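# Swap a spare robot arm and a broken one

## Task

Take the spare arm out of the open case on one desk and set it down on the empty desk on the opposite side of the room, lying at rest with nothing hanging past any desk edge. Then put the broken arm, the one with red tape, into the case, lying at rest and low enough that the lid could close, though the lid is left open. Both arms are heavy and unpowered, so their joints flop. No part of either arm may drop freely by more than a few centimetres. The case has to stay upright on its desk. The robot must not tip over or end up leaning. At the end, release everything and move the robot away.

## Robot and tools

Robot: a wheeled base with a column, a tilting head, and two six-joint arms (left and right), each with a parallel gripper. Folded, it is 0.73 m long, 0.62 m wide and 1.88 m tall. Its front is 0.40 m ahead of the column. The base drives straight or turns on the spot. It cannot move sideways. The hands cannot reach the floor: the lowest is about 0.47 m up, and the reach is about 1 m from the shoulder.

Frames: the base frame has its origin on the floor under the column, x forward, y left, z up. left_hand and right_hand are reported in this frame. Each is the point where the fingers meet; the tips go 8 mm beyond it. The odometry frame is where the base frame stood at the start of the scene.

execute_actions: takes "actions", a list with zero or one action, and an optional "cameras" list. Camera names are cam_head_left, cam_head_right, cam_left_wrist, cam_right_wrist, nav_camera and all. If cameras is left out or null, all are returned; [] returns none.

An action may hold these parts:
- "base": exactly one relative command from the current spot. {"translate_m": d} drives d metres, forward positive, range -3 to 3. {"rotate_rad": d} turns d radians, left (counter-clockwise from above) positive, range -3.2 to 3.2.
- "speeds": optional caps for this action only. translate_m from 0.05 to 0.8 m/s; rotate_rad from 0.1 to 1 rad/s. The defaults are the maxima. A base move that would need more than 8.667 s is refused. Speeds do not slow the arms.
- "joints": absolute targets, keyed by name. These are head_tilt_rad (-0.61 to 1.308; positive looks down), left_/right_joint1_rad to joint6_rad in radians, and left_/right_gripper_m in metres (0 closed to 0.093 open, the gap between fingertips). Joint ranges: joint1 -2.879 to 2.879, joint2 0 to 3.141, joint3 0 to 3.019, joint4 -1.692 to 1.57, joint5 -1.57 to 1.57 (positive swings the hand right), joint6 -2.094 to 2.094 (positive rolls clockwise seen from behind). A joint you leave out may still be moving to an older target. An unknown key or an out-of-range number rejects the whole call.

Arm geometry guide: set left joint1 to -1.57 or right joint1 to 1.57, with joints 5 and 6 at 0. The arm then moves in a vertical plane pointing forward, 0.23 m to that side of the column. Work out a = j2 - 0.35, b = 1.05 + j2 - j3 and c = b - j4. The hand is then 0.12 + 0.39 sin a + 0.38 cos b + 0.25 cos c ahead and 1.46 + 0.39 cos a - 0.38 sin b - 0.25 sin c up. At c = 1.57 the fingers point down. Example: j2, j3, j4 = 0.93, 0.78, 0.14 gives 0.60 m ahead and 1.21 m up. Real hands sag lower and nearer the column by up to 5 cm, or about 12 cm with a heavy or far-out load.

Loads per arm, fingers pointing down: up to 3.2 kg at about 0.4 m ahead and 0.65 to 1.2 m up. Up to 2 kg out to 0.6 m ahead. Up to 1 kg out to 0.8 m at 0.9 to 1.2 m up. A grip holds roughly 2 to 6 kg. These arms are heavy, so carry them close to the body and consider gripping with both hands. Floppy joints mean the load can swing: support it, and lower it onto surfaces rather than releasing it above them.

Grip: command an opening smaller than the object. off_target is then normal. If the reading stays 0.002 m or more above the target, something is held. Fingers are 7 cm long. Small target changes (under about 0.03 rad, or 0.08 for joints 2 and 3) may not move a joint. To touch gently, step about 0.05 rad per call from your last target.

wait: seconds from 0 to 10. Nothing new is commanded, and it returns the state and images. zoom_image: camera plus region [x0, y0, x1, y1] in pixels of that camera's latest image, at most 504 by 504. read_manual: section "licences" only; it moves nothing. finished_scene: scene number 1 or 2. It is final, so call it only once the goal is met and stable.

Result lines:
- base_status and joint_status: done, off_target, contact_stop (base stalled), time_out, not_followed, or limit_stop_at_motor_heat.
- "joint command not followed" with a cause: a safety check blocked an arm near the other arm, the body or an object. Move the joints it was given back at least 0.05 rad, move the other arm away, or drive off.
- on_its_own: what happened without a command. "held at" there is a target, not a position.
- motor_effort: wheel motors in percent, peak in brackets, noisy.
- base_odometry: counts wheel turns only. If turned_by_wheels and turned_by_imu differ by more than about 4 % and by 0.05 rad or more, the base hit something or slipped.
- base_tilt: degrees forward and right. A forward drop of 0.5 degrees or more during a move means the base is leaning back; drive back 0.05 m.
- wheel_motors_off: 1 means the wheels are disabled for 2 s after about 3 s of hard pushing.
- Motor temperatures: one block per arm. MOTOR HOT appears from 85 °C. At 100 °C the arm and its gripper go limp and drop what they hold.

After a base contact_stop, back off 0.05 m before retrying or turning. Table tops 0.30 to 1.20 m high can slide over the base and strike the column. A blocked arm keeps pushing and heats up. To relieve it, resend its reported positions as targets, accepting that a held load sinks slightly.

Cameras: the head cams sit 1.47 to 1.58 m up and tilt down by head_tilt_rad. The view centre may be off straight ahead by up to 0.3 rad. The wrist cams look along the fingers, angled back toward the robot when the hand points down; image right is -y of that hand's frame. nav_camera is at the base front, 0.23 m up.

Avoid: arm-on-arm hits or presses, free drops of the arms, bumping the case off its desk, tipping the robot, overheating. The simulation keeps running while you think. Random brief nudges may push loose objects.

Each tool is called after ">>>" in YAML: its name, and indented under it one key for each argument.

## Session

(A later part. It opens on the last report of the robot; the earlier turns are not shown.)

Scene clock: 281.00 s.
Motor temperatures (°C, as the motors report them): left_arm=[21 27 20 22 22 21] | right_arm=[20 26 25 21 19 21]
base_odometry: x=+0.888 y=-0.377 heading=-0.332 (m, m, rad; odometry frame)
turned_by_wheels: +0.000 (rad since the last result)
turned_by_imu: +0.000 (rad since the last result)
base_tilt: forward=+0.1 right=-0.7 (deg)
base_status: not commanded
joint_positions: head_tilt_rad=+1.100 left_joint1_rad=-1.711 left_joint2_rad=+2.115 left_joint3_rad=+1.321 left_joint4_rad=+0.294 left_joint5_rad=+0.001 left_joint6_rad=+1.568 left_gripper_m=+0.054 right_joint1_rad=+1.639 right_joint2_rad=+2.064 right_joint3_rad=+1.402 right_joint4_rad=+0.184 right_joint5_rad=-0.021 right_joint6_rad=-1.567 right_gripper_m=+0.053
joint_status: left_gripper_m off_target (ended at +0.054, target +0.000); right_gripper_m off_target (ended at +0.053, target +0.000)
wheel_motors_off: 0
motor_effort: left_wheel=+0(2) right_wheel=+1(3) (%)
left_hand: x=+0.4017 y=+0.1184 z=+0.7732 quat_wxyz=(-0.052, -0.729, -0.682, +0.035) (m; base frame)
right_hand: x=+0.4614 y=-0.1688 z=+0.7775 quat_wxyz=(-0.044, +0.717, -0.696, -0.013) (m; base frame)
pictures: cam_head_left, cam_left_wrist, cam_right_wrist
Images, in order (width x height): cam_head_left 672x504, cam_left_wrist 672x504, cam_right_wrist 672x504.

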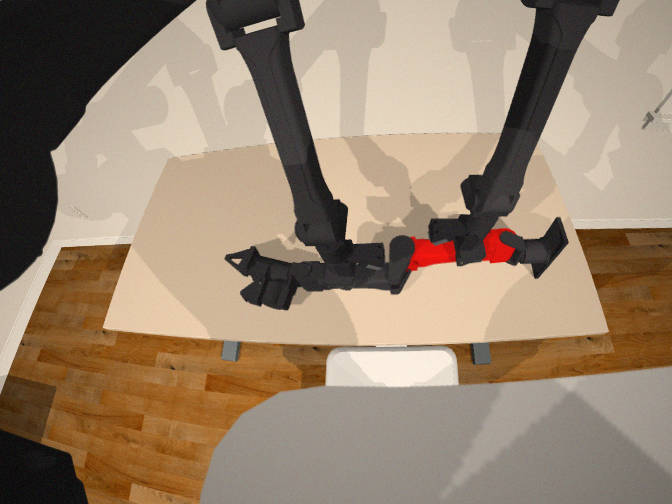

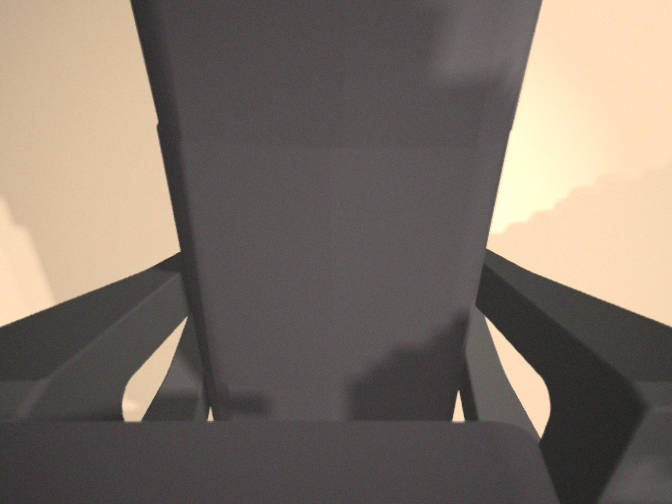

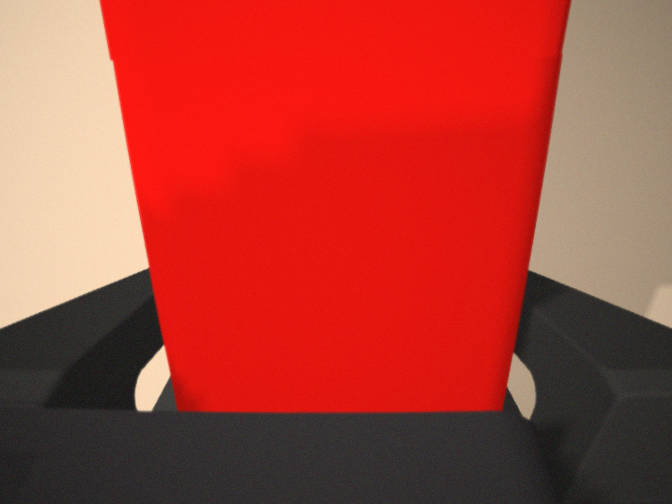

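>>> execute_actions:
  actions:
    - {"joints":{"left_gripper_m":0.093,"right_gripper_m":0.093}}
  cameras: []

>>> execute_actions:
  actions:
    - {"joints":{"left_joint1_rad":-1.69,"left_joint2_rad":2.17,"left_joint3_rad":1.36,"left_joint4_rad":0.32,"right_joint1_rad":1.59,"right_joint2_rad":2.06,"right_joint3_rad":1.41,"right_joint6_rad":-1.58}}
  cameras: ["cam_left_wrist","cam_right_wrist"]

>>> execute_actions:
  actions:
    - {"joints":{"left_gripper_m":0,"right_gripper_m":0}}
  cameras: ["cam_left_wrist","cam_right_wrist","cam_head_left"]

Scene clock: 288.53 s.
Motor temperatures (°C, as the motors report them): left_arm=[21 27 20 22 22 21] | right_arm=[20 26 25 21 19 21]
base_odometry: x=+0.888 y=-0.377 heading=-0.332 (m, m, rad; odometry frame)
turned_by_wheels: +0.000 (rad since the last result)
turned_by_imu: +0.001 (rad since the last result)
base_tilt: forward=+0.1 right=-0.6 (deg)
base_status: not commanded
joint_positions: head_tilt_rad=+1.100 left_joint1_rad=-1.711 left_joint2_rad=+2.115 left_joint3_rad=+1.328 left_joint4_rad=+0.294 left_joint5_rad=+0.001 left_joint6_rad=+1.568 left_gripper_m=+0.093 right_joint1_rad=+1.642 right_joint2_rad=+2.068 right_joint3_rad=+1.399 right_joint4_rad=+0.184 right_joint5_rad=-0.026 right_joint6_rad=-1.565 right_gripper_m=+0.093
joint_status: all done
wheel_motors_off: 0
motor_effort: left_wheel=+0(1) right_wheel=+1(2) (%)
left_hand: x=+0.4059 y=+0.1180 z=+0.7725 quat_wxyz=(-0.055, -0.728, -0.682, +0.032) (m; base frame)
right_hand: x=+0.4573 y=-0.1653 z=+0.7767 quat_wxyz=(-0.045, +0.716, -0.696, -0.018) (m; base frame)
pictures: none
No camera images: the call's "cameras" was empty. Leave "cameras" out to get every camera's image.

Scene clock: 290.20 s.
Motor temperatures (°C, as the motors report them): left_arm=[21 27 20 22 22 21] | right_arm=[20 26 25 21 19 21]
base_odometry: x=+0.888 y=-0.377 heading=-0.332 (m, m, rad; odometry frame)
turned_by_wheels: +0.000 (rad since the last result)
turned_by_imu: +0.001 (rad since the last result)
base_tilt: forward=+0.1 right=-0.6 (deg)
base_status: not commanded
joint_positions: head_tilt_rad=+1.100 left_joint1_rad=-1.703 left_joint2_rad=+2.163 left_joint3_rad=+1.369 left_joint4_rad=+0.315 left_joint5_rad=+0.001 left_joint6_rad=+1.568 left_gripper_m=+0.093 right_joint1_rad=+1.638 right_joint2_rad=+2.066 right_joint3_rad=+1.399 right_joint4_rad=+0.184 right_joint5_rad=-0.035 right_joint6_rad=-1.573 right_gripper_m=+0.093
joint_status: right_joint1_rad time_out (moved -0.004 of -0.052); the others done
wheel_motors_off: 0
on_its_own: right_joint1_rad reads +1.638 and still pushes toward +1.590 since a time_out
motor_effort: left_wheel=+1(1) right_wheel=+1(1) (%)
left_hand: x=+0.4025 y=+0.1218 z=+0.7548 quat_wxyz=(-0.057, -0.727, -0.684, +0.026) (m; base frame)
right_hand: x=+0.4584 y=-0.1668 z=+0.7772 quat_wxyz=(-0.047, +0.719, -0.694, -0.019) (m; base frame)
pictures: cam_left_wrist, cam_right_wrist
Images, in order (width x height): cam_left_wrist 672x504, cam_right_wrist 672x504.

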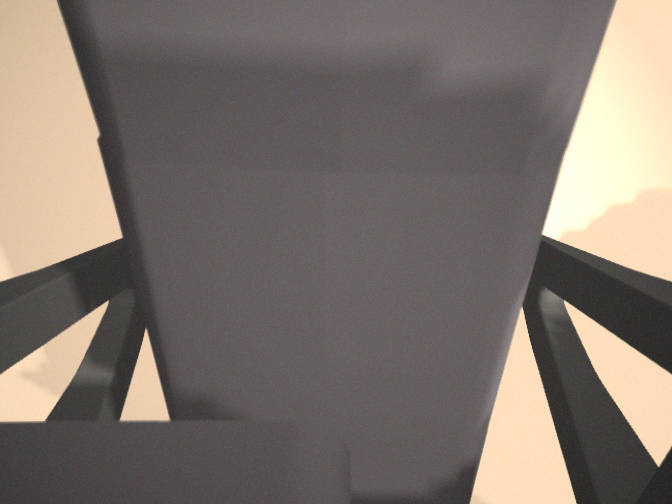

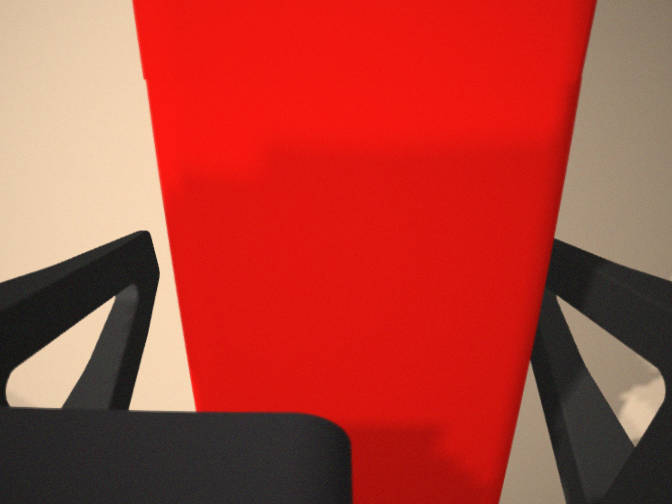

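not run: a stop came earlier in this reply.

>>> execute_actions:
  actions:
    - {"joints":{"right_joint1_rad":1.57,"right_joint2_rad":1.98,"right_joint3_rad":1.36,"right_joint4_rad":0.16}}
  cameras: ["cam_right_wrist"]

>>> execute_actions:
  actions:
    - {"joints":{"right_joint2_rad":2.08,"right_joint3_rad":1.43}}
  cameras: ["cam_right_wrist"]

Scene clock: 294.43 s.
Motor temperatures (°C, as the motors report them): left_arm=[21 27 20 22 22 21] | right_arm=[20 26 25 21 19 21]
base_odometry: x=+0.888 y=-0.377 heading=-0.332 (m, m, rad; odometry frame)
turned_by_wheels: +0.000 (rad since the last result)
turned_by_imu: +0.001 (rad since the last result)
base_tilt: forward=+0.2 right=-0.7 (deg)
base_status: not commanded
joint_positions: head_tilt_rad=+1.100 left_joint1_rad=-1.703 left_joint2_rad=+2.163 left_joint3_rad=+1.369 left_joint4_rad=+0.315 left_joint5_rad=+0.001 left_joint6_rad=+1.568 left_gripper_m=+0.093 right_joint1_rad=+1.560 right_joint2_rad=+1.992 right_joint3_rad=+1.359 right_joint4_rad=+0.170 right_joint5_rad=-0.033 right_joint6_rad=-1.572 right_gripper_m=+0.093
joint_status: all done
wheel_motors_off: 0
motor_effort: left_wheel=-1(1) right_wheel=+1(1) (%)
left_hand: x=+0.4025 y=+0.1218 z=+0.7548 quat_wxyz=(-0.057, -0.727, -0.684, +0.026) (m; base frame)
right_hand: x=+0.4804 y=-0.2278 z=+0.8022 quat_wxyz=(-0.030, +0.706, -0.708, +0.013) (m; base frame)
pictures: cam_right_wrist
Images, in order (width x height): cam_right_wrist 672x504.

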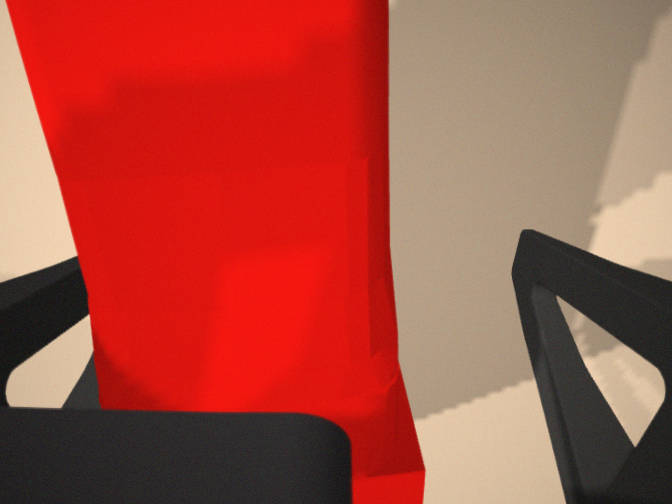

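Scene clock: 295.13 s.
Motor temperatures (°C, as the motors report them): left_arm=[21 27 20 22 22 21] | right_arm=[20 26 25 21 19 21]
base_odometry: x=+0.888 y=-0.377 heading=-0.332 (m, m, rad; odometry frame)
turned_by_wheels: +0.000 (rad since the last result)
turned_by_imu: +0.000 (rad since the last result)
base_tilt: forward=+0.2 right=-0.5 (deg)
base_status: not commanded
joint_positions: head_tilt_rad=+1.100 left_joint1_rad=-1.703 left_joint2_rad=+2.163 left_joint3_rad=+1.369 left_joint4_rad=+0.315 left_joint5_rad=+0.001 left_joint6_rad=+1.568 left_gripper_m=+0.093 right_joint1_rad=+1.564 right_joint2_rad=+2.042 right_joint3_rad=+1.414 right_joint4_rad=+0.162 right_joint5_rad=-0.023 right_joint6_rad=-1.574 right_gripper_m=+0.093
joint_status: all done
wheel_motors_off: 0
motor_effort: left_wheel=+0(1) right_wheel=+1(1) (%)
left_hand: x=+0.4025 y=+0.1218 z=+0.7548 quat_wxyz=(-0.057, -0.727, -0.684, +0.026) (m; base frame)
right_hand: x=+0.4803 y=-0.2271 z=+0.7830 quat_wxyz=(-0.027, +0.707, -0.707, +0.015) (m; base frame)
pictures: cam_right_wrist
Images, in order (width x height): cam_right_wrist 672x504.

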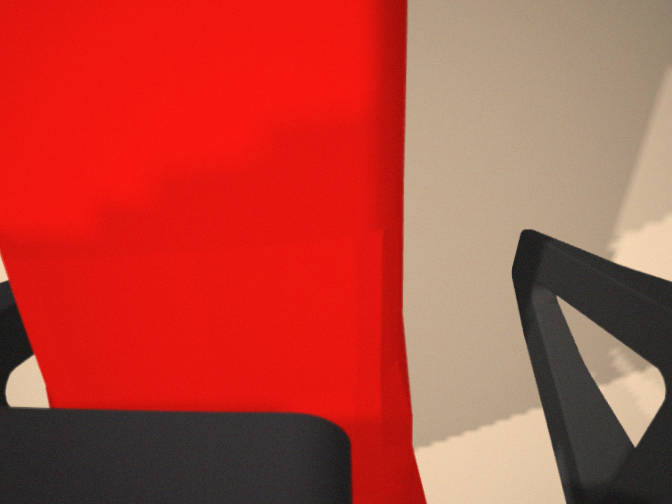

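Too far out and too far forward; correcting.

>>> execute_actions:
  actions:
    - {"joints":{"right_joint1_rad":1.61,"right_joint2_rad":2.01,"right_joint3_rad":1.33,"right_joint4_rad":0.16}}
  cameras: ["cam_right_wrist"]

>>> execute_actions:
  actions:
    - {"joints":{"right_joint2_rad":2.07,"right_joint3_rad":1.38,"right_joint4_rad":0.18}}
  cameras: ["cam_right_wrist","cam_head_left"]

Scene clock: 299.40 s.
Motor temperatures (°C, as the motors report them): left_arm=[21 27 20 22 22 21] | right_arm=[20 26 25 21 19 21]
base_odometry: x=+0.888 y=-0.377 heading=-0.332 (m, m, rad; odometry frame)
turned_by_wheels: +0.000 (rad since the last result)
turned_by_imu: +0.001 (rad since the last result)
base_tilt: forward=+0.2 right=-0.6 (deg)
base_status: not commanded
joint_positions: head_tilt_rad=+1.100 left_joint1_rad=-1.703 left_joint2_rad=+2.163 left_joint3_rad=+1.369 left_joint4_rad=+0.315 left_joint5_rad=+0.001 left_joint6_rad=+1.568 left_gripper_m=+0.093 right_joint1_rad=+1.609 right_joint2_rad=+2.022 right_joint3_rad=+1.333 right_joint4_rad=+0.164 right_joint5_rad=-0.027 right_joint6_rad=-1.574 right_gripper_m=+0.093
joint_status: all done
wheel_motors_off: 0
motor_effort: left_wheel=+0(1) right_wheel=+1(1) (%)
left_hand: x=+0.4025 y=+0.1218 z=+0.7548 quat_wxyz=(-0.057, -0.727, -0.684, +0.026) (m; base frame)
right_hand: x=+0.4430 y=-0.1920 z=+0.7940 quat_wxyz=(-0.021, +0.715, -0.699, -0.022) (m; base frame)
pictures: cam_right_wrist
Images, in order (width x height): cam_right_wrist 672x504.

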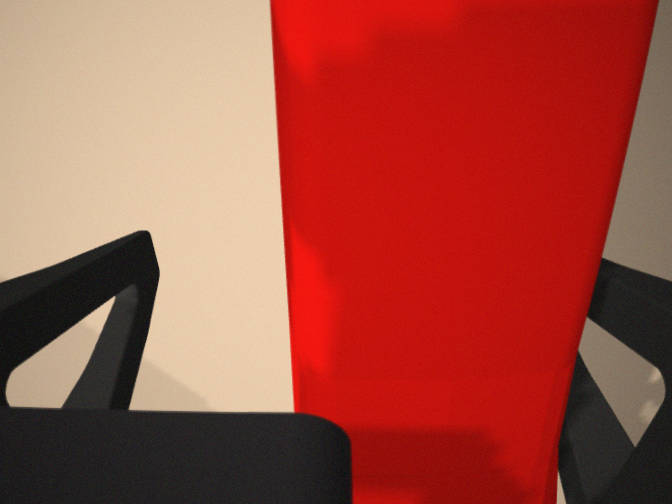

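Scene clock: 300.00 s.
Motor temperatures (°C, as the motors report them): left_arm=[21 27 20 22 22 21] | right_arm=[20 26 25 21 19 21]
base_odometry: x=+0.888 y=-0.377 heading=-0.332 (m, m, rad; odometry frame)
turned_by_wheels: +0.000 (rad since the last result)
turned_by_imu: +0.000 (rad since the last result)
base_tilt: forward=+0.2 right=-0.6 (deg)
base_status: not commanded
joint_positions: head_tilt_rad=+1.100 left_joint1_rad=-1.703 left_joint2_rad=+2.163 left_joint3_rad=+1.369 left_joint4_rad=+0.315 left_joint5_rad=+0.001 left_joint6_rad=+1.568 left_gripper_m=+0.093 right_joint1_rad=+1.609 right_joint2_rad=+2.046 right_joint3_rad=+1.384 right_joint4_rad=+0.167 right_joint5_rad=-0.027 right_joint6_rad=-1.574 right_gripper_m=+0.093
joint_status: all done
wheel_motors_off: 0
motor_effort: left_wheel=+0(1) right_wheel=+1(1) (%)
left_hand: x=+0.4025 y=+0.1218 z=+0.7548 quat_wxyz=(-0.057, -0.727, -0.684, +0.026) (m; base frame)
right_hand: x=+0.4595 y=-0.1913 z=+0.7833 quat_wxyz=(-0.031, +0.714, -0.699, -0.011) (m; base frame)
pictures: cam_head_left, cam_right_wrist
Images, in order (width x height): cam_head_left 672x504, cam_right_wrist 672x504.

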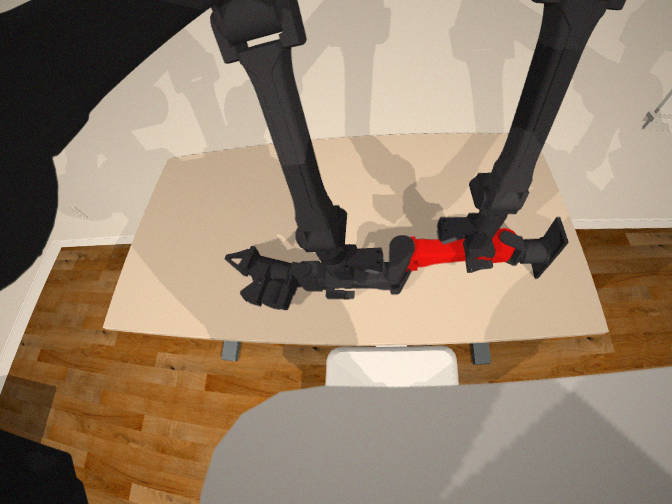

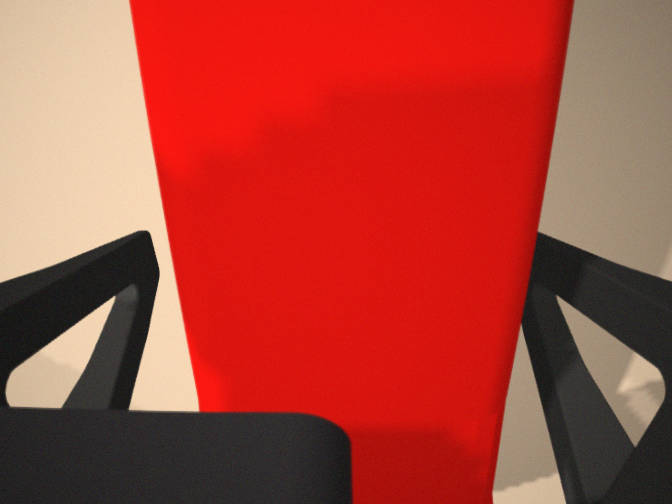

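>>> execute_actions:
  actions:
    - {"joints":{"left_gripper_m":0,"right_gripper_m":0}}
  cameras: ["cam_left_wrist","cam_right_wrist"]

>>> execute_actions:
  actions:
    - {"joints":{"left_joint1_rad":-1.72,"right_joint1_rad":1.63,"left_joint2_rad":2.02,"left_joint3_rad":1.26,"left_joint4_rad":0.31,"right_joint2_rad":1.92,"right_joint3_rad":1.28,"right_joint4_rad":0.18}}
  cameras: ["cam_left_wrist","cam_right_wrist","cam_head_left"]

Scene clock: 307.77 s.
Motor temperatures (°C, as the motors report them): left_arm=[21 27 20 22 22 21] | right_arm=[20 26 25 21 19 21]
base_odometry: x=+0.888 y=-0.377 heading=-0.332 (m, m, rad; odometry frame)
turned_by_wheels: +0.000 (rad since the last result)
turned_by_imu: +0.001 (rad since the last result)
base_tilt: forward=+0.2 right=-0.7 (deg)
base_status: not commanded
joint_positions: head_tilt_rad=+1.100 left_joint1_rad=-1.703 left_joint2_rad=+2.163 left_joint3_rad=+1.368 left_joint4_rad=+0.316 left_joint5_rad=+0.001 left_joint6_rad=+1.572 left_gripper_m=+0.053 right_joint1_rad=+1.609 right_joint2_rad=+2.046 right_joint3_rad=+1.385 right_joint4_rad=+0.171 right_joint5_rad=-0.024 right_joint6_rad=-1.580 right_gripper_m=+0.053
joint_status: left_gripper_m off_target (ended at +0.053, target +0.000); right_gripper_m off_target (ended at +0.053, target +0.000)
wheel_motors_off: 0
motor_effort: left_wheel=-1(1) right_wheel=+0(1) (%)
left_hand: x=+0.4025 y=+0.1219 z=+0.7549 quat_wxyz=(-0.057, -0.728, -0.682, +0.025) (m; base frame)
right_hand: x=+0.4613 y=-0.1914 z=+0.7833 quat_wxyz=(-0.033, +0.717, -0.697, -0.008) (m; base frame)
pictures: cam_left_wrist, cam_right_wrist
Images, in order (width x height): cam_left_wrist 672x504, cam_right_wrist 672x504.

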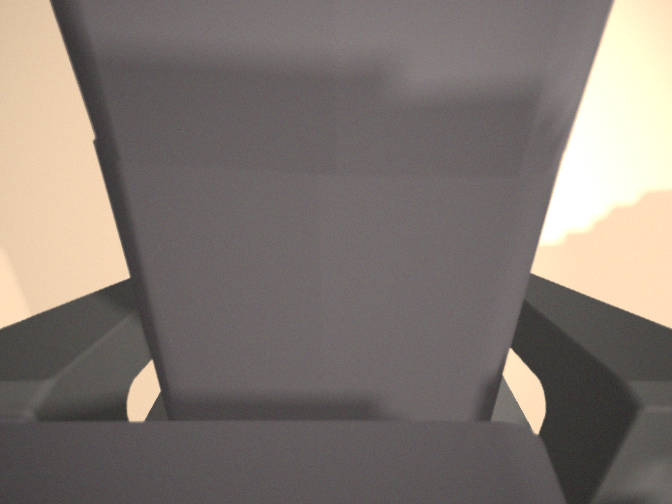

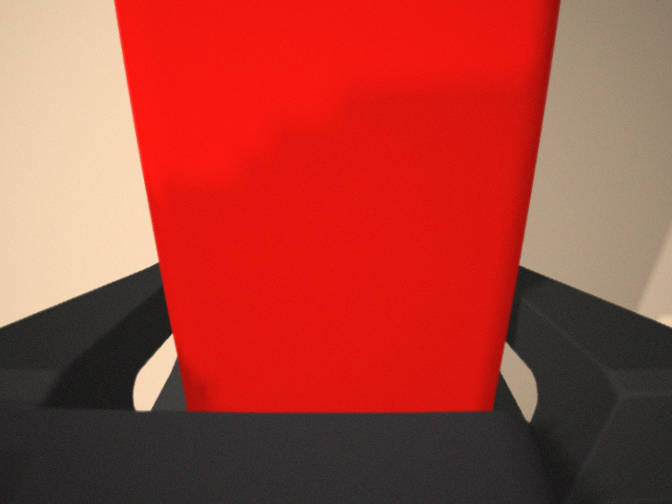

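Scene clock: 308.73 s.
Motor temperatures (°C, as the motors report them): left_arm=[21 27 20 22 22 21] | right_arm=[20 26 25 21 19 21]
base_odometry: x=+0.888 y=-0.377 heading=-0.332 (m, m, rad; odometry frame)
turned_by_wheels: +0.000 (rad since the last result)
turned_by_imu: +0.000 (rad since the last result)
base_tilt: forward=+0.2 right=-0.6 (deg)
base_status: not commanded
joint_positions: head_tilt_rad=+1.100 left_joint1_rad=-1.704 left_joint2_rad=+2.132 left_joint3_rad=+1.293 left_joint4_rad=+0.307 left_joint5_rad=-0.004 left_joint6_rad=+1.585 left_gripper_m=+0.053 right_joint1_rad=+1.615 right_joint2_rad=+2.024 right_joint3_rad=+1.308 right_joint4_rad=+0.179 right_joint5_rad=-0.026 right_joint6_rad=-1.559 right_gripper_m=+0.053
joint_status: all done
wheel_motors_off: 0
motor_effort: left_wheel=-1(2) right_wheel=+0(1) (%)
left_hand: x=+0.3756 y=+0.1260 z=+0.7708 quat_wxyz=(-0.036, -0.734, -0.677, +0.042) (m; base frame)
right_hand: x=+0.4295 y=-0.1878 z=+0.7951 quat_wxyz=(-0.018, +0.710, -0.703, -0.028) (m; base frame)
pictures: cam_head_left, cam_left_wrist, cam_right_wrist
Images, in order (width x height): cam_head_left 672x504, cam_left_wrist 672x504, cam_right_wrist 672x504.

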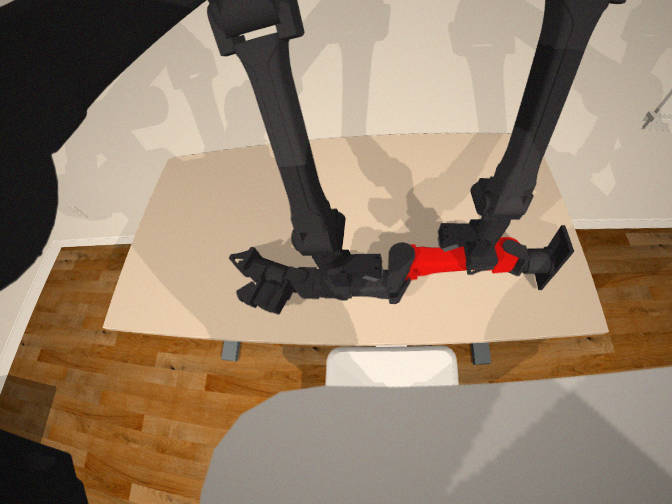

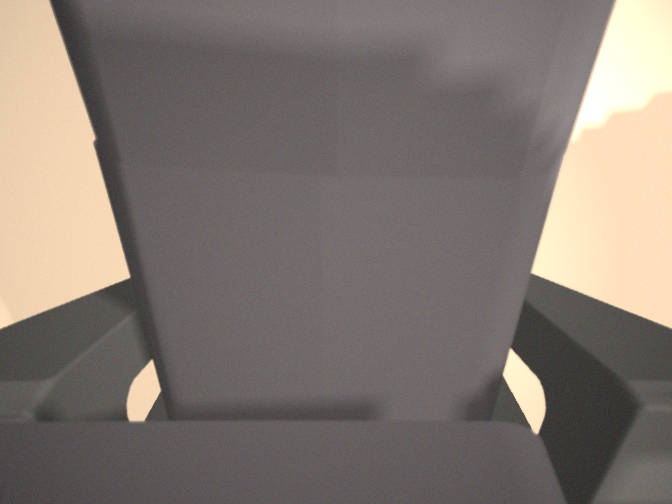

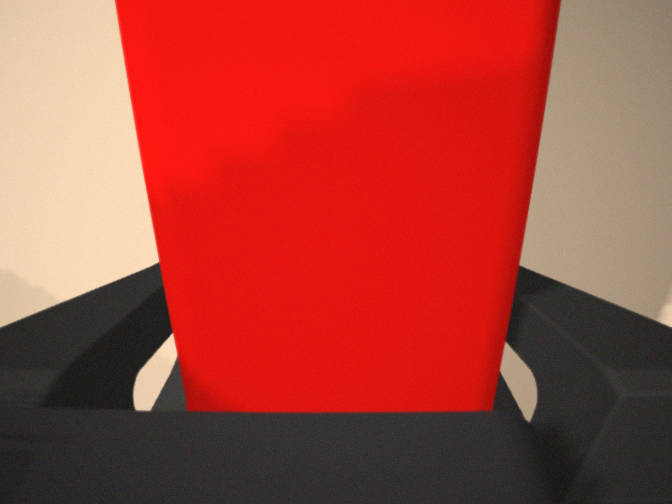

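>>> execute_actions:
  actions:
    - {"joints":{"left_joint1_rad":-1.74,"right_joint1_rad":1.63,"left_joint2_rad":1.88,"left_joint3_rad":1.15,"left_joint4_rad":0.29,"right_joint2_rad":1.81,"right_joint3_rad":1.18,"right_joint4_rad":0.17}}
  cameras: []

>>> execute_actions:
  actions:
    - {"joints":{"left_joint1_rad":-1.76,"right_joint1_rad":1.64,"left_joint2_rad":1.72,"left_joint3_rad":1.01,"left_joint4_rad":0.25,"right_joint2_rad":1.69,"right_joint3_rad":1.06,"right_joint4_rad":0.15}}
  cameras: ["cam_head_left"]

>>> execute_actions:
  actions:
    - {"joints":{"left_joint1_rad":-1.77,"right_joint1_rad":1.65,"left_joint2_rad":1.55,"left_joint3_rad":0.89,"left_joint4_rad":0.18,"right_joint2_rad":1.52,"right_joint3_rad":0.94,"right_joint4_rad":0.09}}
  cameras: ["cam_head_left","cam_left_wrist","cam_right_wrist"]

Scene clock: 318.67 s.
Motor temperatures (°C, as the motors report them): left_arm=[21 28 20 22 22 21] | right_arm=[20 27 25 21 19 21]
base_odometry: x=+0.888 y=-0.377 heading=-0.332 (m, m, rad; odometry frame)
turned_by_wheels: +0.000 (rad since the last result)
turned_by_imu: +0.002 (rad since the last result)
base_tilt: forward=+0.1 right=-0.7 (deg)
base_status: not commanded
joint_positions: head_tilt_rad=+1.100 left_joint1_rad=-1.708 left_joint2_rad=+1.990 left_joint3_rad=+1.188 left_joint4_rad=+0.293 left_joint5_rad=-0.012 left_joint6_rad=+1.593 left_gripper_m=+0.053 right_joint1_rad=+1.621 right_joint2_rad=+1.889 right_joint3_rad=+1.210 right_joint4_rad=+0.172 right_joint5_rad=-0.025 right_joint6_rad=-1.549 right_gripper_m=+0.053
joint_status: all done
wheel_motors_off: 0
motor_effort: left_wheel=-1(2) right_wheel=+0(1) (%)
left_hand: x=+0.4028 y=+0.1286 z=+0.8206 quat_wxyz=(-0.044, -0.737, -0.674, +0.032) (m; base frame)
right_hand: x=+0.4531 y=-0.1856 z=+0.8448 quat_wxyz=(-0.030, +0.708, -0.706, -0.018) (m; base frame)
pictures: none
No camera images: the call's "cameras" was empty. Leave "cameras" out to get every camera's image.

Scene clock: 319.57 s.
Motor temperatures (°C, as the motors report them): left_arm=[21 28 20 22 22 21] | right_arm=[20 27 25 21 19 21]
base_odometry: x=+0.888 y=-0.377 heading=-0.332 (m, m, rad; odometry frame)
turned_by_wheels: +0.000 (rad since the last result)
turned_by_imu: +0.000 (rad since the last result)
base_tilt: forward=+0.2 right=-0.5 (deg)
base_status: not commanded
joint_positions: head_tilt_rad=+1.100 left_joint1_rad=-1.720 left_joint2_rad=+1.846 left_joint3_rad=+1.041 left_joint4_rad=+0.253 left_joint5_rad=-0.023 left_joint6_rad=+1.596 left_gripper_m=+0.053 right_joint1_rad=+1.622 right_joint2_rad=+1.765 right_joint3_rad=+1.078 right_joint4_rad=+0.151 right_joint5_rad=-0.037 right_joint6_rad=-1.538 right_gripper_m=+0.053
joint_status: all done
wheel_motors_off: 0
motor_effort: left_wheel=+0(2) right_wheel=+1(1) (%)
left_hand: x=+0.3908 y=+0.1299 z=+0.8767 quat_wxyz=(-0.028, -0.741, -0.669, +0.047) (m; base frame)
right_hand: x=+0.4384 y=-0.1852 z=+0.8930 quat_wxyz=(-0.023, +0.704, -0.709, -0.033) (m; base frame)
pictures: cam_head_left
Images, in order (width x height): cam_head_left 672x504.

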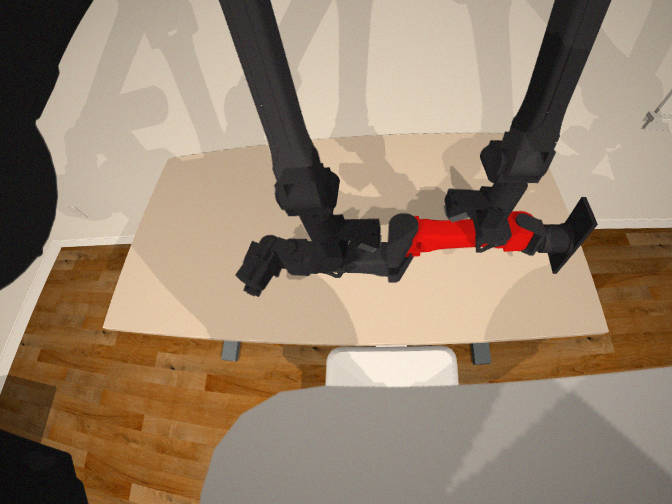

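Scene clock: 320.57 s.
Motor temperatures (°C, as the motors report them): left_arm=[21 28 20 22 22 21] | right_arm=[20 27 25 21 19 21]
base_odometry: x=+0.888 y=-0.377 heading=-0.332 (m, m, rad; odometry frame)
turned_by_wheels: +0.000 (rad since the last result)
turned_by_imu: +0.000 (rad since the last result)
base_tilt: forward=+0.2 right=-0.7 (deg)
base_status: not commanded
joint_positions: head_tilt_rad=+1.100 left_joint1_rad=-1.731 left_joint2_rad=+1.682 left_joint3_rad=+0.928 left_joint4_rad=+0.186 left_joint5_rad=-0.023 left_joint6_rad=+1.595 left_gripper_m=+0.053 right_joint1_rad=+1.630 right_joint2_rad=+1.594 right_joint3_rad=+0.960 right_joint4_rad=+0.087 right_joint5_rad=-0.020 right_joint6_rad=-1.526 right_gripper_m=+0.053
joint_status: all done
wheel_motors_off: 0
motor_effort: left_wheel=+0(1) right_wheel=+1(3) (%)
left_hand: x=+0.3961 y=+0.1299 z=+0.9348 quat_wxyz=(-0.025, -0.743, -0.667, +0.055) (m; base frame)
right_hand: x=+0.4407 y=-0.1855 z=+0.9540 quat_wxyz=(-0.016, +0.701, -0.712, -0.034) (m; base frame)
pictures: cam_head_left, cam_left_wrist, cam_right_wrist
Images, in order (width x height): cam_head_left 672x504, cam_left_wrist 672x504, cam_right_wrist 672x504.

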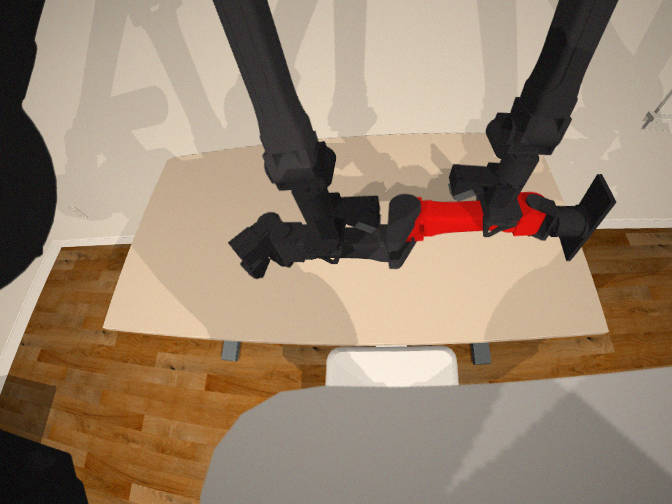

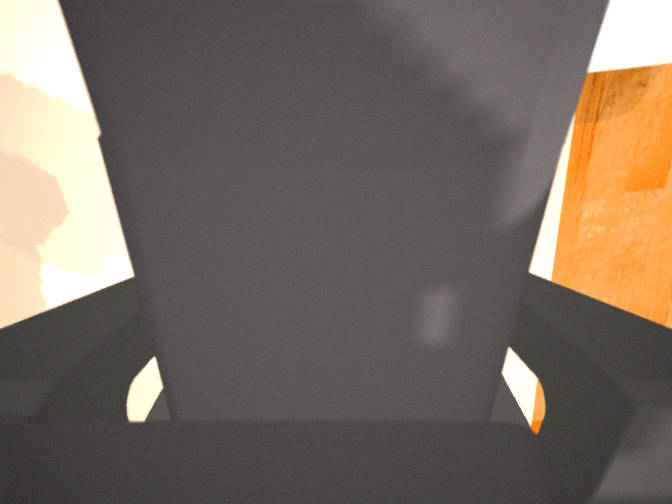

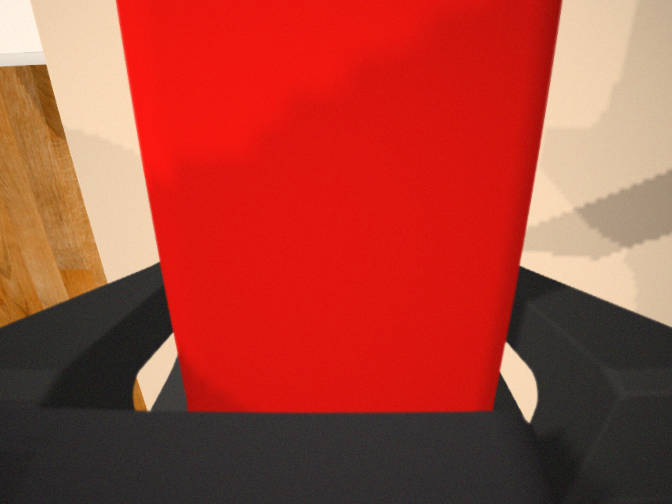

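>>> execute_actions:
  actions:
    - {"joints":{"left_joint1_rad":-1.79,"right_joint1_rad":1.67,"left_joint2_rad":1.35,"left_joint3_rad":0.78,"left_joint4_rad":0.09,"right_joint2_rad":1.33,"right_joint3_rad":0.82,"right_joint4_rad":0.0}}
  cameras: []

>>> execute_actions:
  actions:
    - {"joints":{"left_joint1_rad":-1.8,"right_joint1_rad":1.68,"left_joint2_rad":1.12,"left_joint3_rad":0.68,"left_joint4_rad":-0.04,"right_joint2_rad":1.11,"right_joint3_rad":0.73,"right_joint4_rad":-0.13}}
  cameras: []

>>> execute_actions:
  actions:
    - {"joints":{"left_joint1_rad":-1.81,"right_joint1_rad":1.69,"left_joint2_rad":0.87,"left_joint3_rad":0.65,"left_joint4_rad":-0.27,"right_joint2_rad":0.88,"right_joint3_rad":0.7,"right_joint4_rad":-0.32}}
  cameras: []

>>> execute_actions:
  actions:
    - {"joints":{"left_joint2_rad":0.57,"left_joint3_rad":0.66,"left_joint4_rad":-0.58,"right_joint2_rad":0.62,"right_joint3_rad":0.72,"right_joint4_rad":-0.59}}
  cameras: ["cam_head_left","cam_left_wrist","cam_right_wrist"]

>>> execute_actions:
  actions:
    - {"base":{"translate_m":-0.6},"speeds":{"translate_m":0.2},"joints":{"head_tilt_rad":0.7}}
  cameras: ["cam_head_left"]

>>> execute_actions:
  actions:
    - {"base":{"rotate_rad":1.57},"speeds":{"rotate_rad":0.45}}
  cameras: ["cam_head_left","nav_camera"]

Scene clock: 333.30 s.
Motor temperatures (°C, as the motors report them): left_arm=[21 29 20 22 23 21] | right_arm=[20 28 25 21 19 21]
base_odometry: x=+0.888 y=-0.377 heading=-0.332 (m, m, rad; odometry frame)
turned_by_wheels: +0.000 (rad since the last result)
turned_by_imu: +0.002 (rad since the last result)
base_tilt: forward=+0.2 right=-0.6 (deg)
base_status: not commanded
joint_positions: head_tilt_rad=+1.100 left_joint1_rad=-1.748 left_joint2_rad=+1.480 left_joint3_rad=+0.799 left_joint4_rad=+0.089 left_joint5_rad=-0.033 left_joint6_rad=+1.594 left_gripper_m=+0.053 right_joint1_rad=+1.639 right_joint2_rad=+1.405 right_joint3_rad=+0.842 right_joint4_rad=-0.005 right_joint5_rad=-0.020 right_joint6_rad=-1.510 right_gripper_m=+0.053
joint_status: all done
wheel_motors_off: 0
motor_effort: left_wheel=-1(2) right_wheel=+1(3) (%)
left_hand: x=+0.3922 y=+0.1318 z=+1.0034 quat_wxyz=(-0.019, -0.746, -0.662, +0.065) (m; base frame)
right_hand: x=+0.4324 y=-0.1840 z=+1.0186 quat_wxyz=(-0.010, +0.697, -0.716, -0.044) (m; base frame)
pictures: none
No camera images: the call's "cameras" was empty. Leave "cameras" out to get every camera's image.

Scene clock: 334.67 s.
Motor temperatures (°C, as the motors report them): left_arm=[21 29 20 22 23 21] | right_arm=[20 28 25 21 19 21]
base_odometry: x=+0.888 y=-0.377 heading=-0.332 (m, m, rad; odometry frame)
turned_by_wheels: +0.000 (rad since the last result)
turned_by_imu: +0.001 (rad since the last result)
base_tilt: forward=+0.3 right=-0.6 (deg)
base_status: not commanded
joint_positions: head_tilt_rad=+1.100 left_joint1_rad=-1.764 left_joint2_rad=+1.240 left_joint3_rad=+0.672 left_joint4_rad=-0.042 left_joint5_rad=-0.035 left_joint6_rad=+1.582 left_gripper_m=+0.053 right_joint1_rad=+1.656 right_joint2_rad=+1.189 right_joint3_rad=+0.736 right_joint4_rad=-0.134 right_joint5_rad=-0.019 right_joint6_rad=-1.501 right_gripper_m=+0.053
joint_status: all done
wheel_motors_off: 0
motor_effort: left_wheel=-1(3) right_wheel=+0(3) (%)
left_hand: x=+0.3817 y=+0.1368 z=+1.0777 quat_wxyz=(-0.016, -0.745, -0.663, +0.075) (m; base frame)
right_hand: x=+0.4215 y=-0.1804 z=+1.0875 quat_wxyz=(-0.008, +0.697, -0.715, -0.055) (m; base frame)
pictures: none
No camera images: the call's "cameras" was empty. Leave "cameras" out to get every camera's image.

Scene clock: 335.90 s.
Motor temperatures (°C, as the motors report them): left_arm=[21 29 20 22 24 21] | right_arm=[20 28 25 21 19 21]
base_odometry: x=+0.888 y=-0.377 heading=-0.332 (m, m, rad; odometry frame)
turned_by_wheels: +0.000 (rad since the last result)
turned_by_imu: +0.000 (rad since the last result)
base_tilt: forward=+0.2 right=-0.6 (deg)
base_status: not commanded
joint_positions: head_tilt_rad=+1.100 left_joint1_rad=-1.784 left_joint2_rad=+0.974 left_joint3_rad=+0.618 left_joint4_rad=-0.262 left_joint5_rad=-0.029 left_joint6_rad=+1.574 left_gripper_m=+0.053 right_joint1_rad=+1.673 right_joint2_rad=+0.955 right_joint3_rad=+0.689 right_joint4_rad=-0.321 right_joint5_rad=-0.017 right_joint6_rad=-1.489 right_gripper_m=+0.053
joint_status: all done
wheel_motors_off: 0
motor_effort: left_wheel=-1(3) right_wheel=+1(1) (%)
left_hand: x=+0.3861 y=+0.1397 z=+1.1538 quat_wxyz=(-0.021, -0.745, -0.661, +0.086) (m; base frame)
right_hand: x=+0.4246 y=-0.1785 z=+1.1594 quat_wxyz=(-0.012, +0.696, -0.716, -0.060) (m; base frame)
pictures: none
No camera images: the call's "cameras" was empty. Leave "cameras" out to get every camera's image.

Scene clock: 337.10 s.
Motor temperatures (°C, as the motors report them): left_arm=[21 29 20 22 23 21] | right_arm=[20 28 25 21 19 21]
base_odometry: x=+0.888 y=-0.377 heading=-0.332 (m, m, rad; odometry frame)
turned_by_wheels: +0.000 (rad since the last result)
turned_by_imu: +0.000 (rad since the last result)
base_tilt: forward=+0.2 right=-0.6 (deg)
base_status: not commanded
joint_positions: head_tilt_rad=+1.100 left_joint1_rad=-1.812 left_joint2_rad=+0.666 left_joint3_rad=+0.601 left_joint4_rad=-0.565 left_joint5_rad=+0.004 left_joint6_rad=+1.550 left_gripper_m=+0.053 right_joint1_rad=+1.695 right_joint2_rad=+0.693 right_joint3_rad=+0.679 right_joint4_rad=-0.575 right_joint5_rad=-0.021 right_joint6_rad=-1.481 right_gripper_m=+0.053
joint_status: all done
wheel_motors_off: 0
motor_effort: left_wheel=-1(2) right_wheel=+0(1) (%)
left_hand: x=+0.3827 y=+0.1412 z=+1.2435 quat_wxyz=(-0.034, -0.740, -0.662, +0.110) (m; base frame)
right_hand: x=+0.4231 y=-0.1773 z=+1.2419 quat_wxyz=(-0.018, +0.696, -0.714, -0.069) (m; base frame)
pictures: cam_head_left, cam_left_wrist, cam_right_wrist
Images, in order (width x height): cam_head_left 672x504, cam_left_wrist 672x504, cam_right_wrist 672x504.

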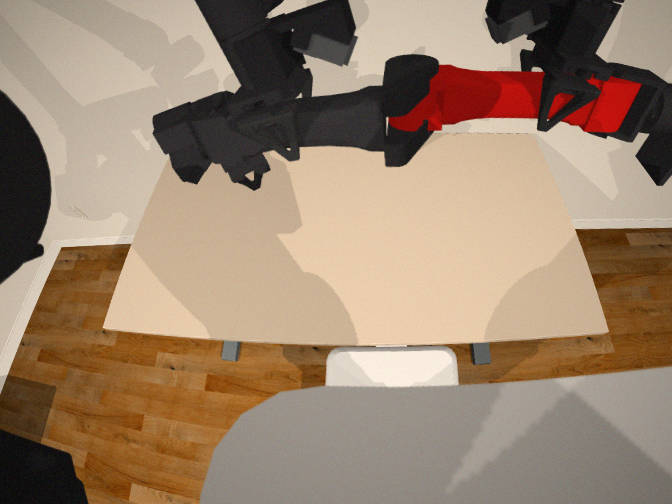

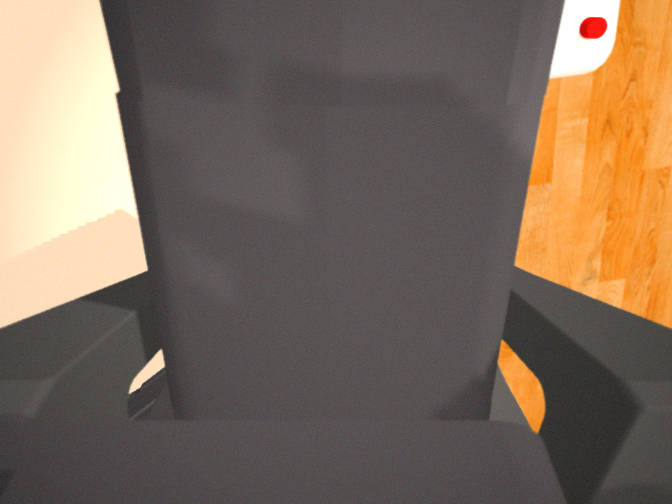

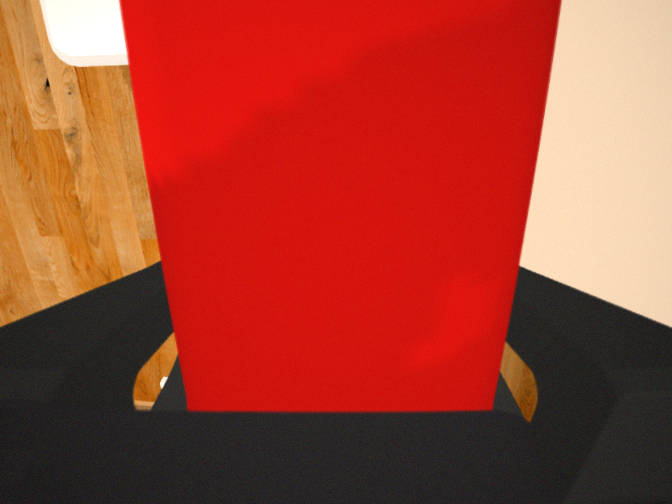

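Scene clock: 341.23 s.
Motor temperatures (°C, as the motors report them): left_arm=[21 29 21 22 23 21] | right_arm=[20 28 26 21 19 22]
base_odometry: x=+0.321 y=-0.182 heading=-0.333 (m, m, rad; odometry frame)
turned_by_wheels: -0.001 (rad since the last result)
turned_by_imu: +0.001 (rad since the last result)
base_tilt: forward=+0.3 right=-0.7 (deg)
base_status: done
joint_positions: head_tilt_rad=+0.717 left_joint1_rad=-1.813 left_joint2_rad=+0.670 left_joint3_rad=+0.590 left_joint4_rad=-0.570 left_joint5_rad=+0.007 left_joint6_rad=+1.546 left_gripper_m=+0.053 right_joint1_rad=+1.695 right_joint2_rad=+0.698 right_joint3_rad=+0.669 right_joint4_rad=-0.581 right_joint5_rad=-0.021 right_joint6_rad=-1.479 right_gripper_m=+0.053
joint_status: all done
wheel_motors_off: 0
motor_effort: left_wheel=-1(37) right_wheel=+1(31) (%)
left_hand: x=+0.3741 y=+0.1412 z=+1.2412 quat_wxyz=(-0.028, -0.739, -0.663, +0.118) (m; base frame)
right_hand: x=+0.4146 y=-0.1773 z=+1.2389 quat_wxyz=(-0.010, +0.696, -0.714, -0.076) (m; base frame)
pictures: cam_head_left
Images, in order (width x height): cam_head_left 672x504.

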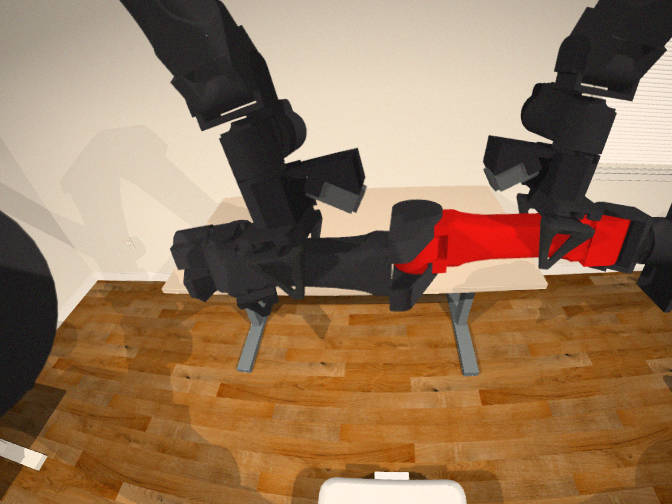

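Scene clock: 345.73 s.
Motor temperatures (°C, as the motors report them): left_arm=[21 29 22 22 23 21] | right_arm=[20 28 26 21 19 22]
base_odometry: x=+0.321 y=-0.182 heading=+1.236 (m, m, rad; odometry frame)
turned_by_wheels: +1.569 (rad since the last result)
turned_by_imu: +1.561 (rad since the last result)
base_tilt: forward=+0.1 right=-0.6 (deg)
base_status: done
joint_positions: head_tilt_rad=+0.717 left_joint1_rad=-1.813 left_joint2_rad=+0.670 left_joint3_rad=+0.590 left_joint4_rad=-0.570 left_joint5_rad=+0.006 left_joint6_rad=+1.546 left_gripper_m=+0.053 right_joint1_rad=+1.696 right_joint2_rad=+0.698 right_joint3_rad=+0.669 right_joint4_rad=-0.581 right_joint5_rad=-0.021 right_joint6_rad=-1.478 right_gripper_m=+0.053
joint_status: not commanded
wheel_motors_off: 0
motor_effort: left_wheel=-6(37) right_wheel=+5(46) (%)
left_hand: x=+0.3741 y=+0.1411 z=+1.2412 quat_wxyz=(-0.027, -0.739, -0.662, +0.118) (m; base frame)
right_hand: x=+0.4146 y=-0.1772 z=+1.2389 quat_wxyz=(-0.010, +0.696, -0.714, -0.076) (m; base frame)
pictures: cam_head_left, nav_camera
Images, in order (width x height): cam_head_left 672x504, nav_camera 672x504.

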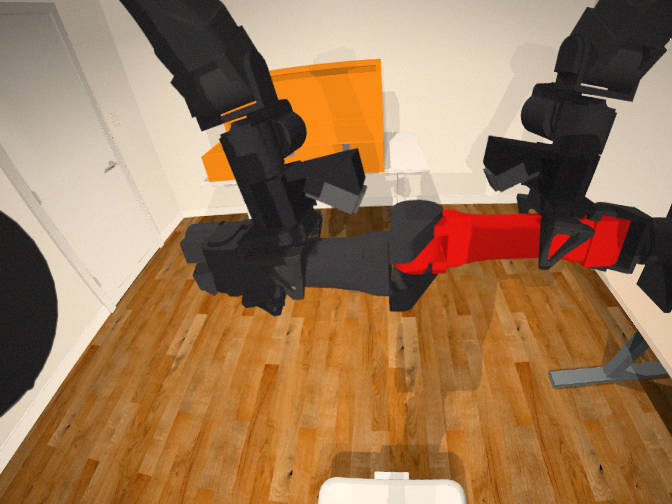

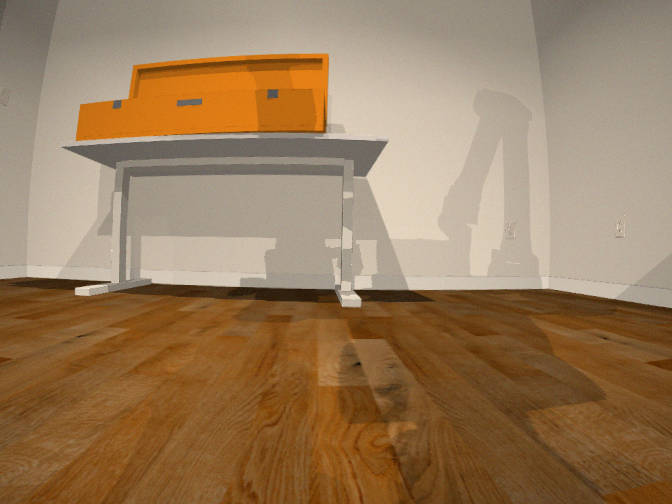

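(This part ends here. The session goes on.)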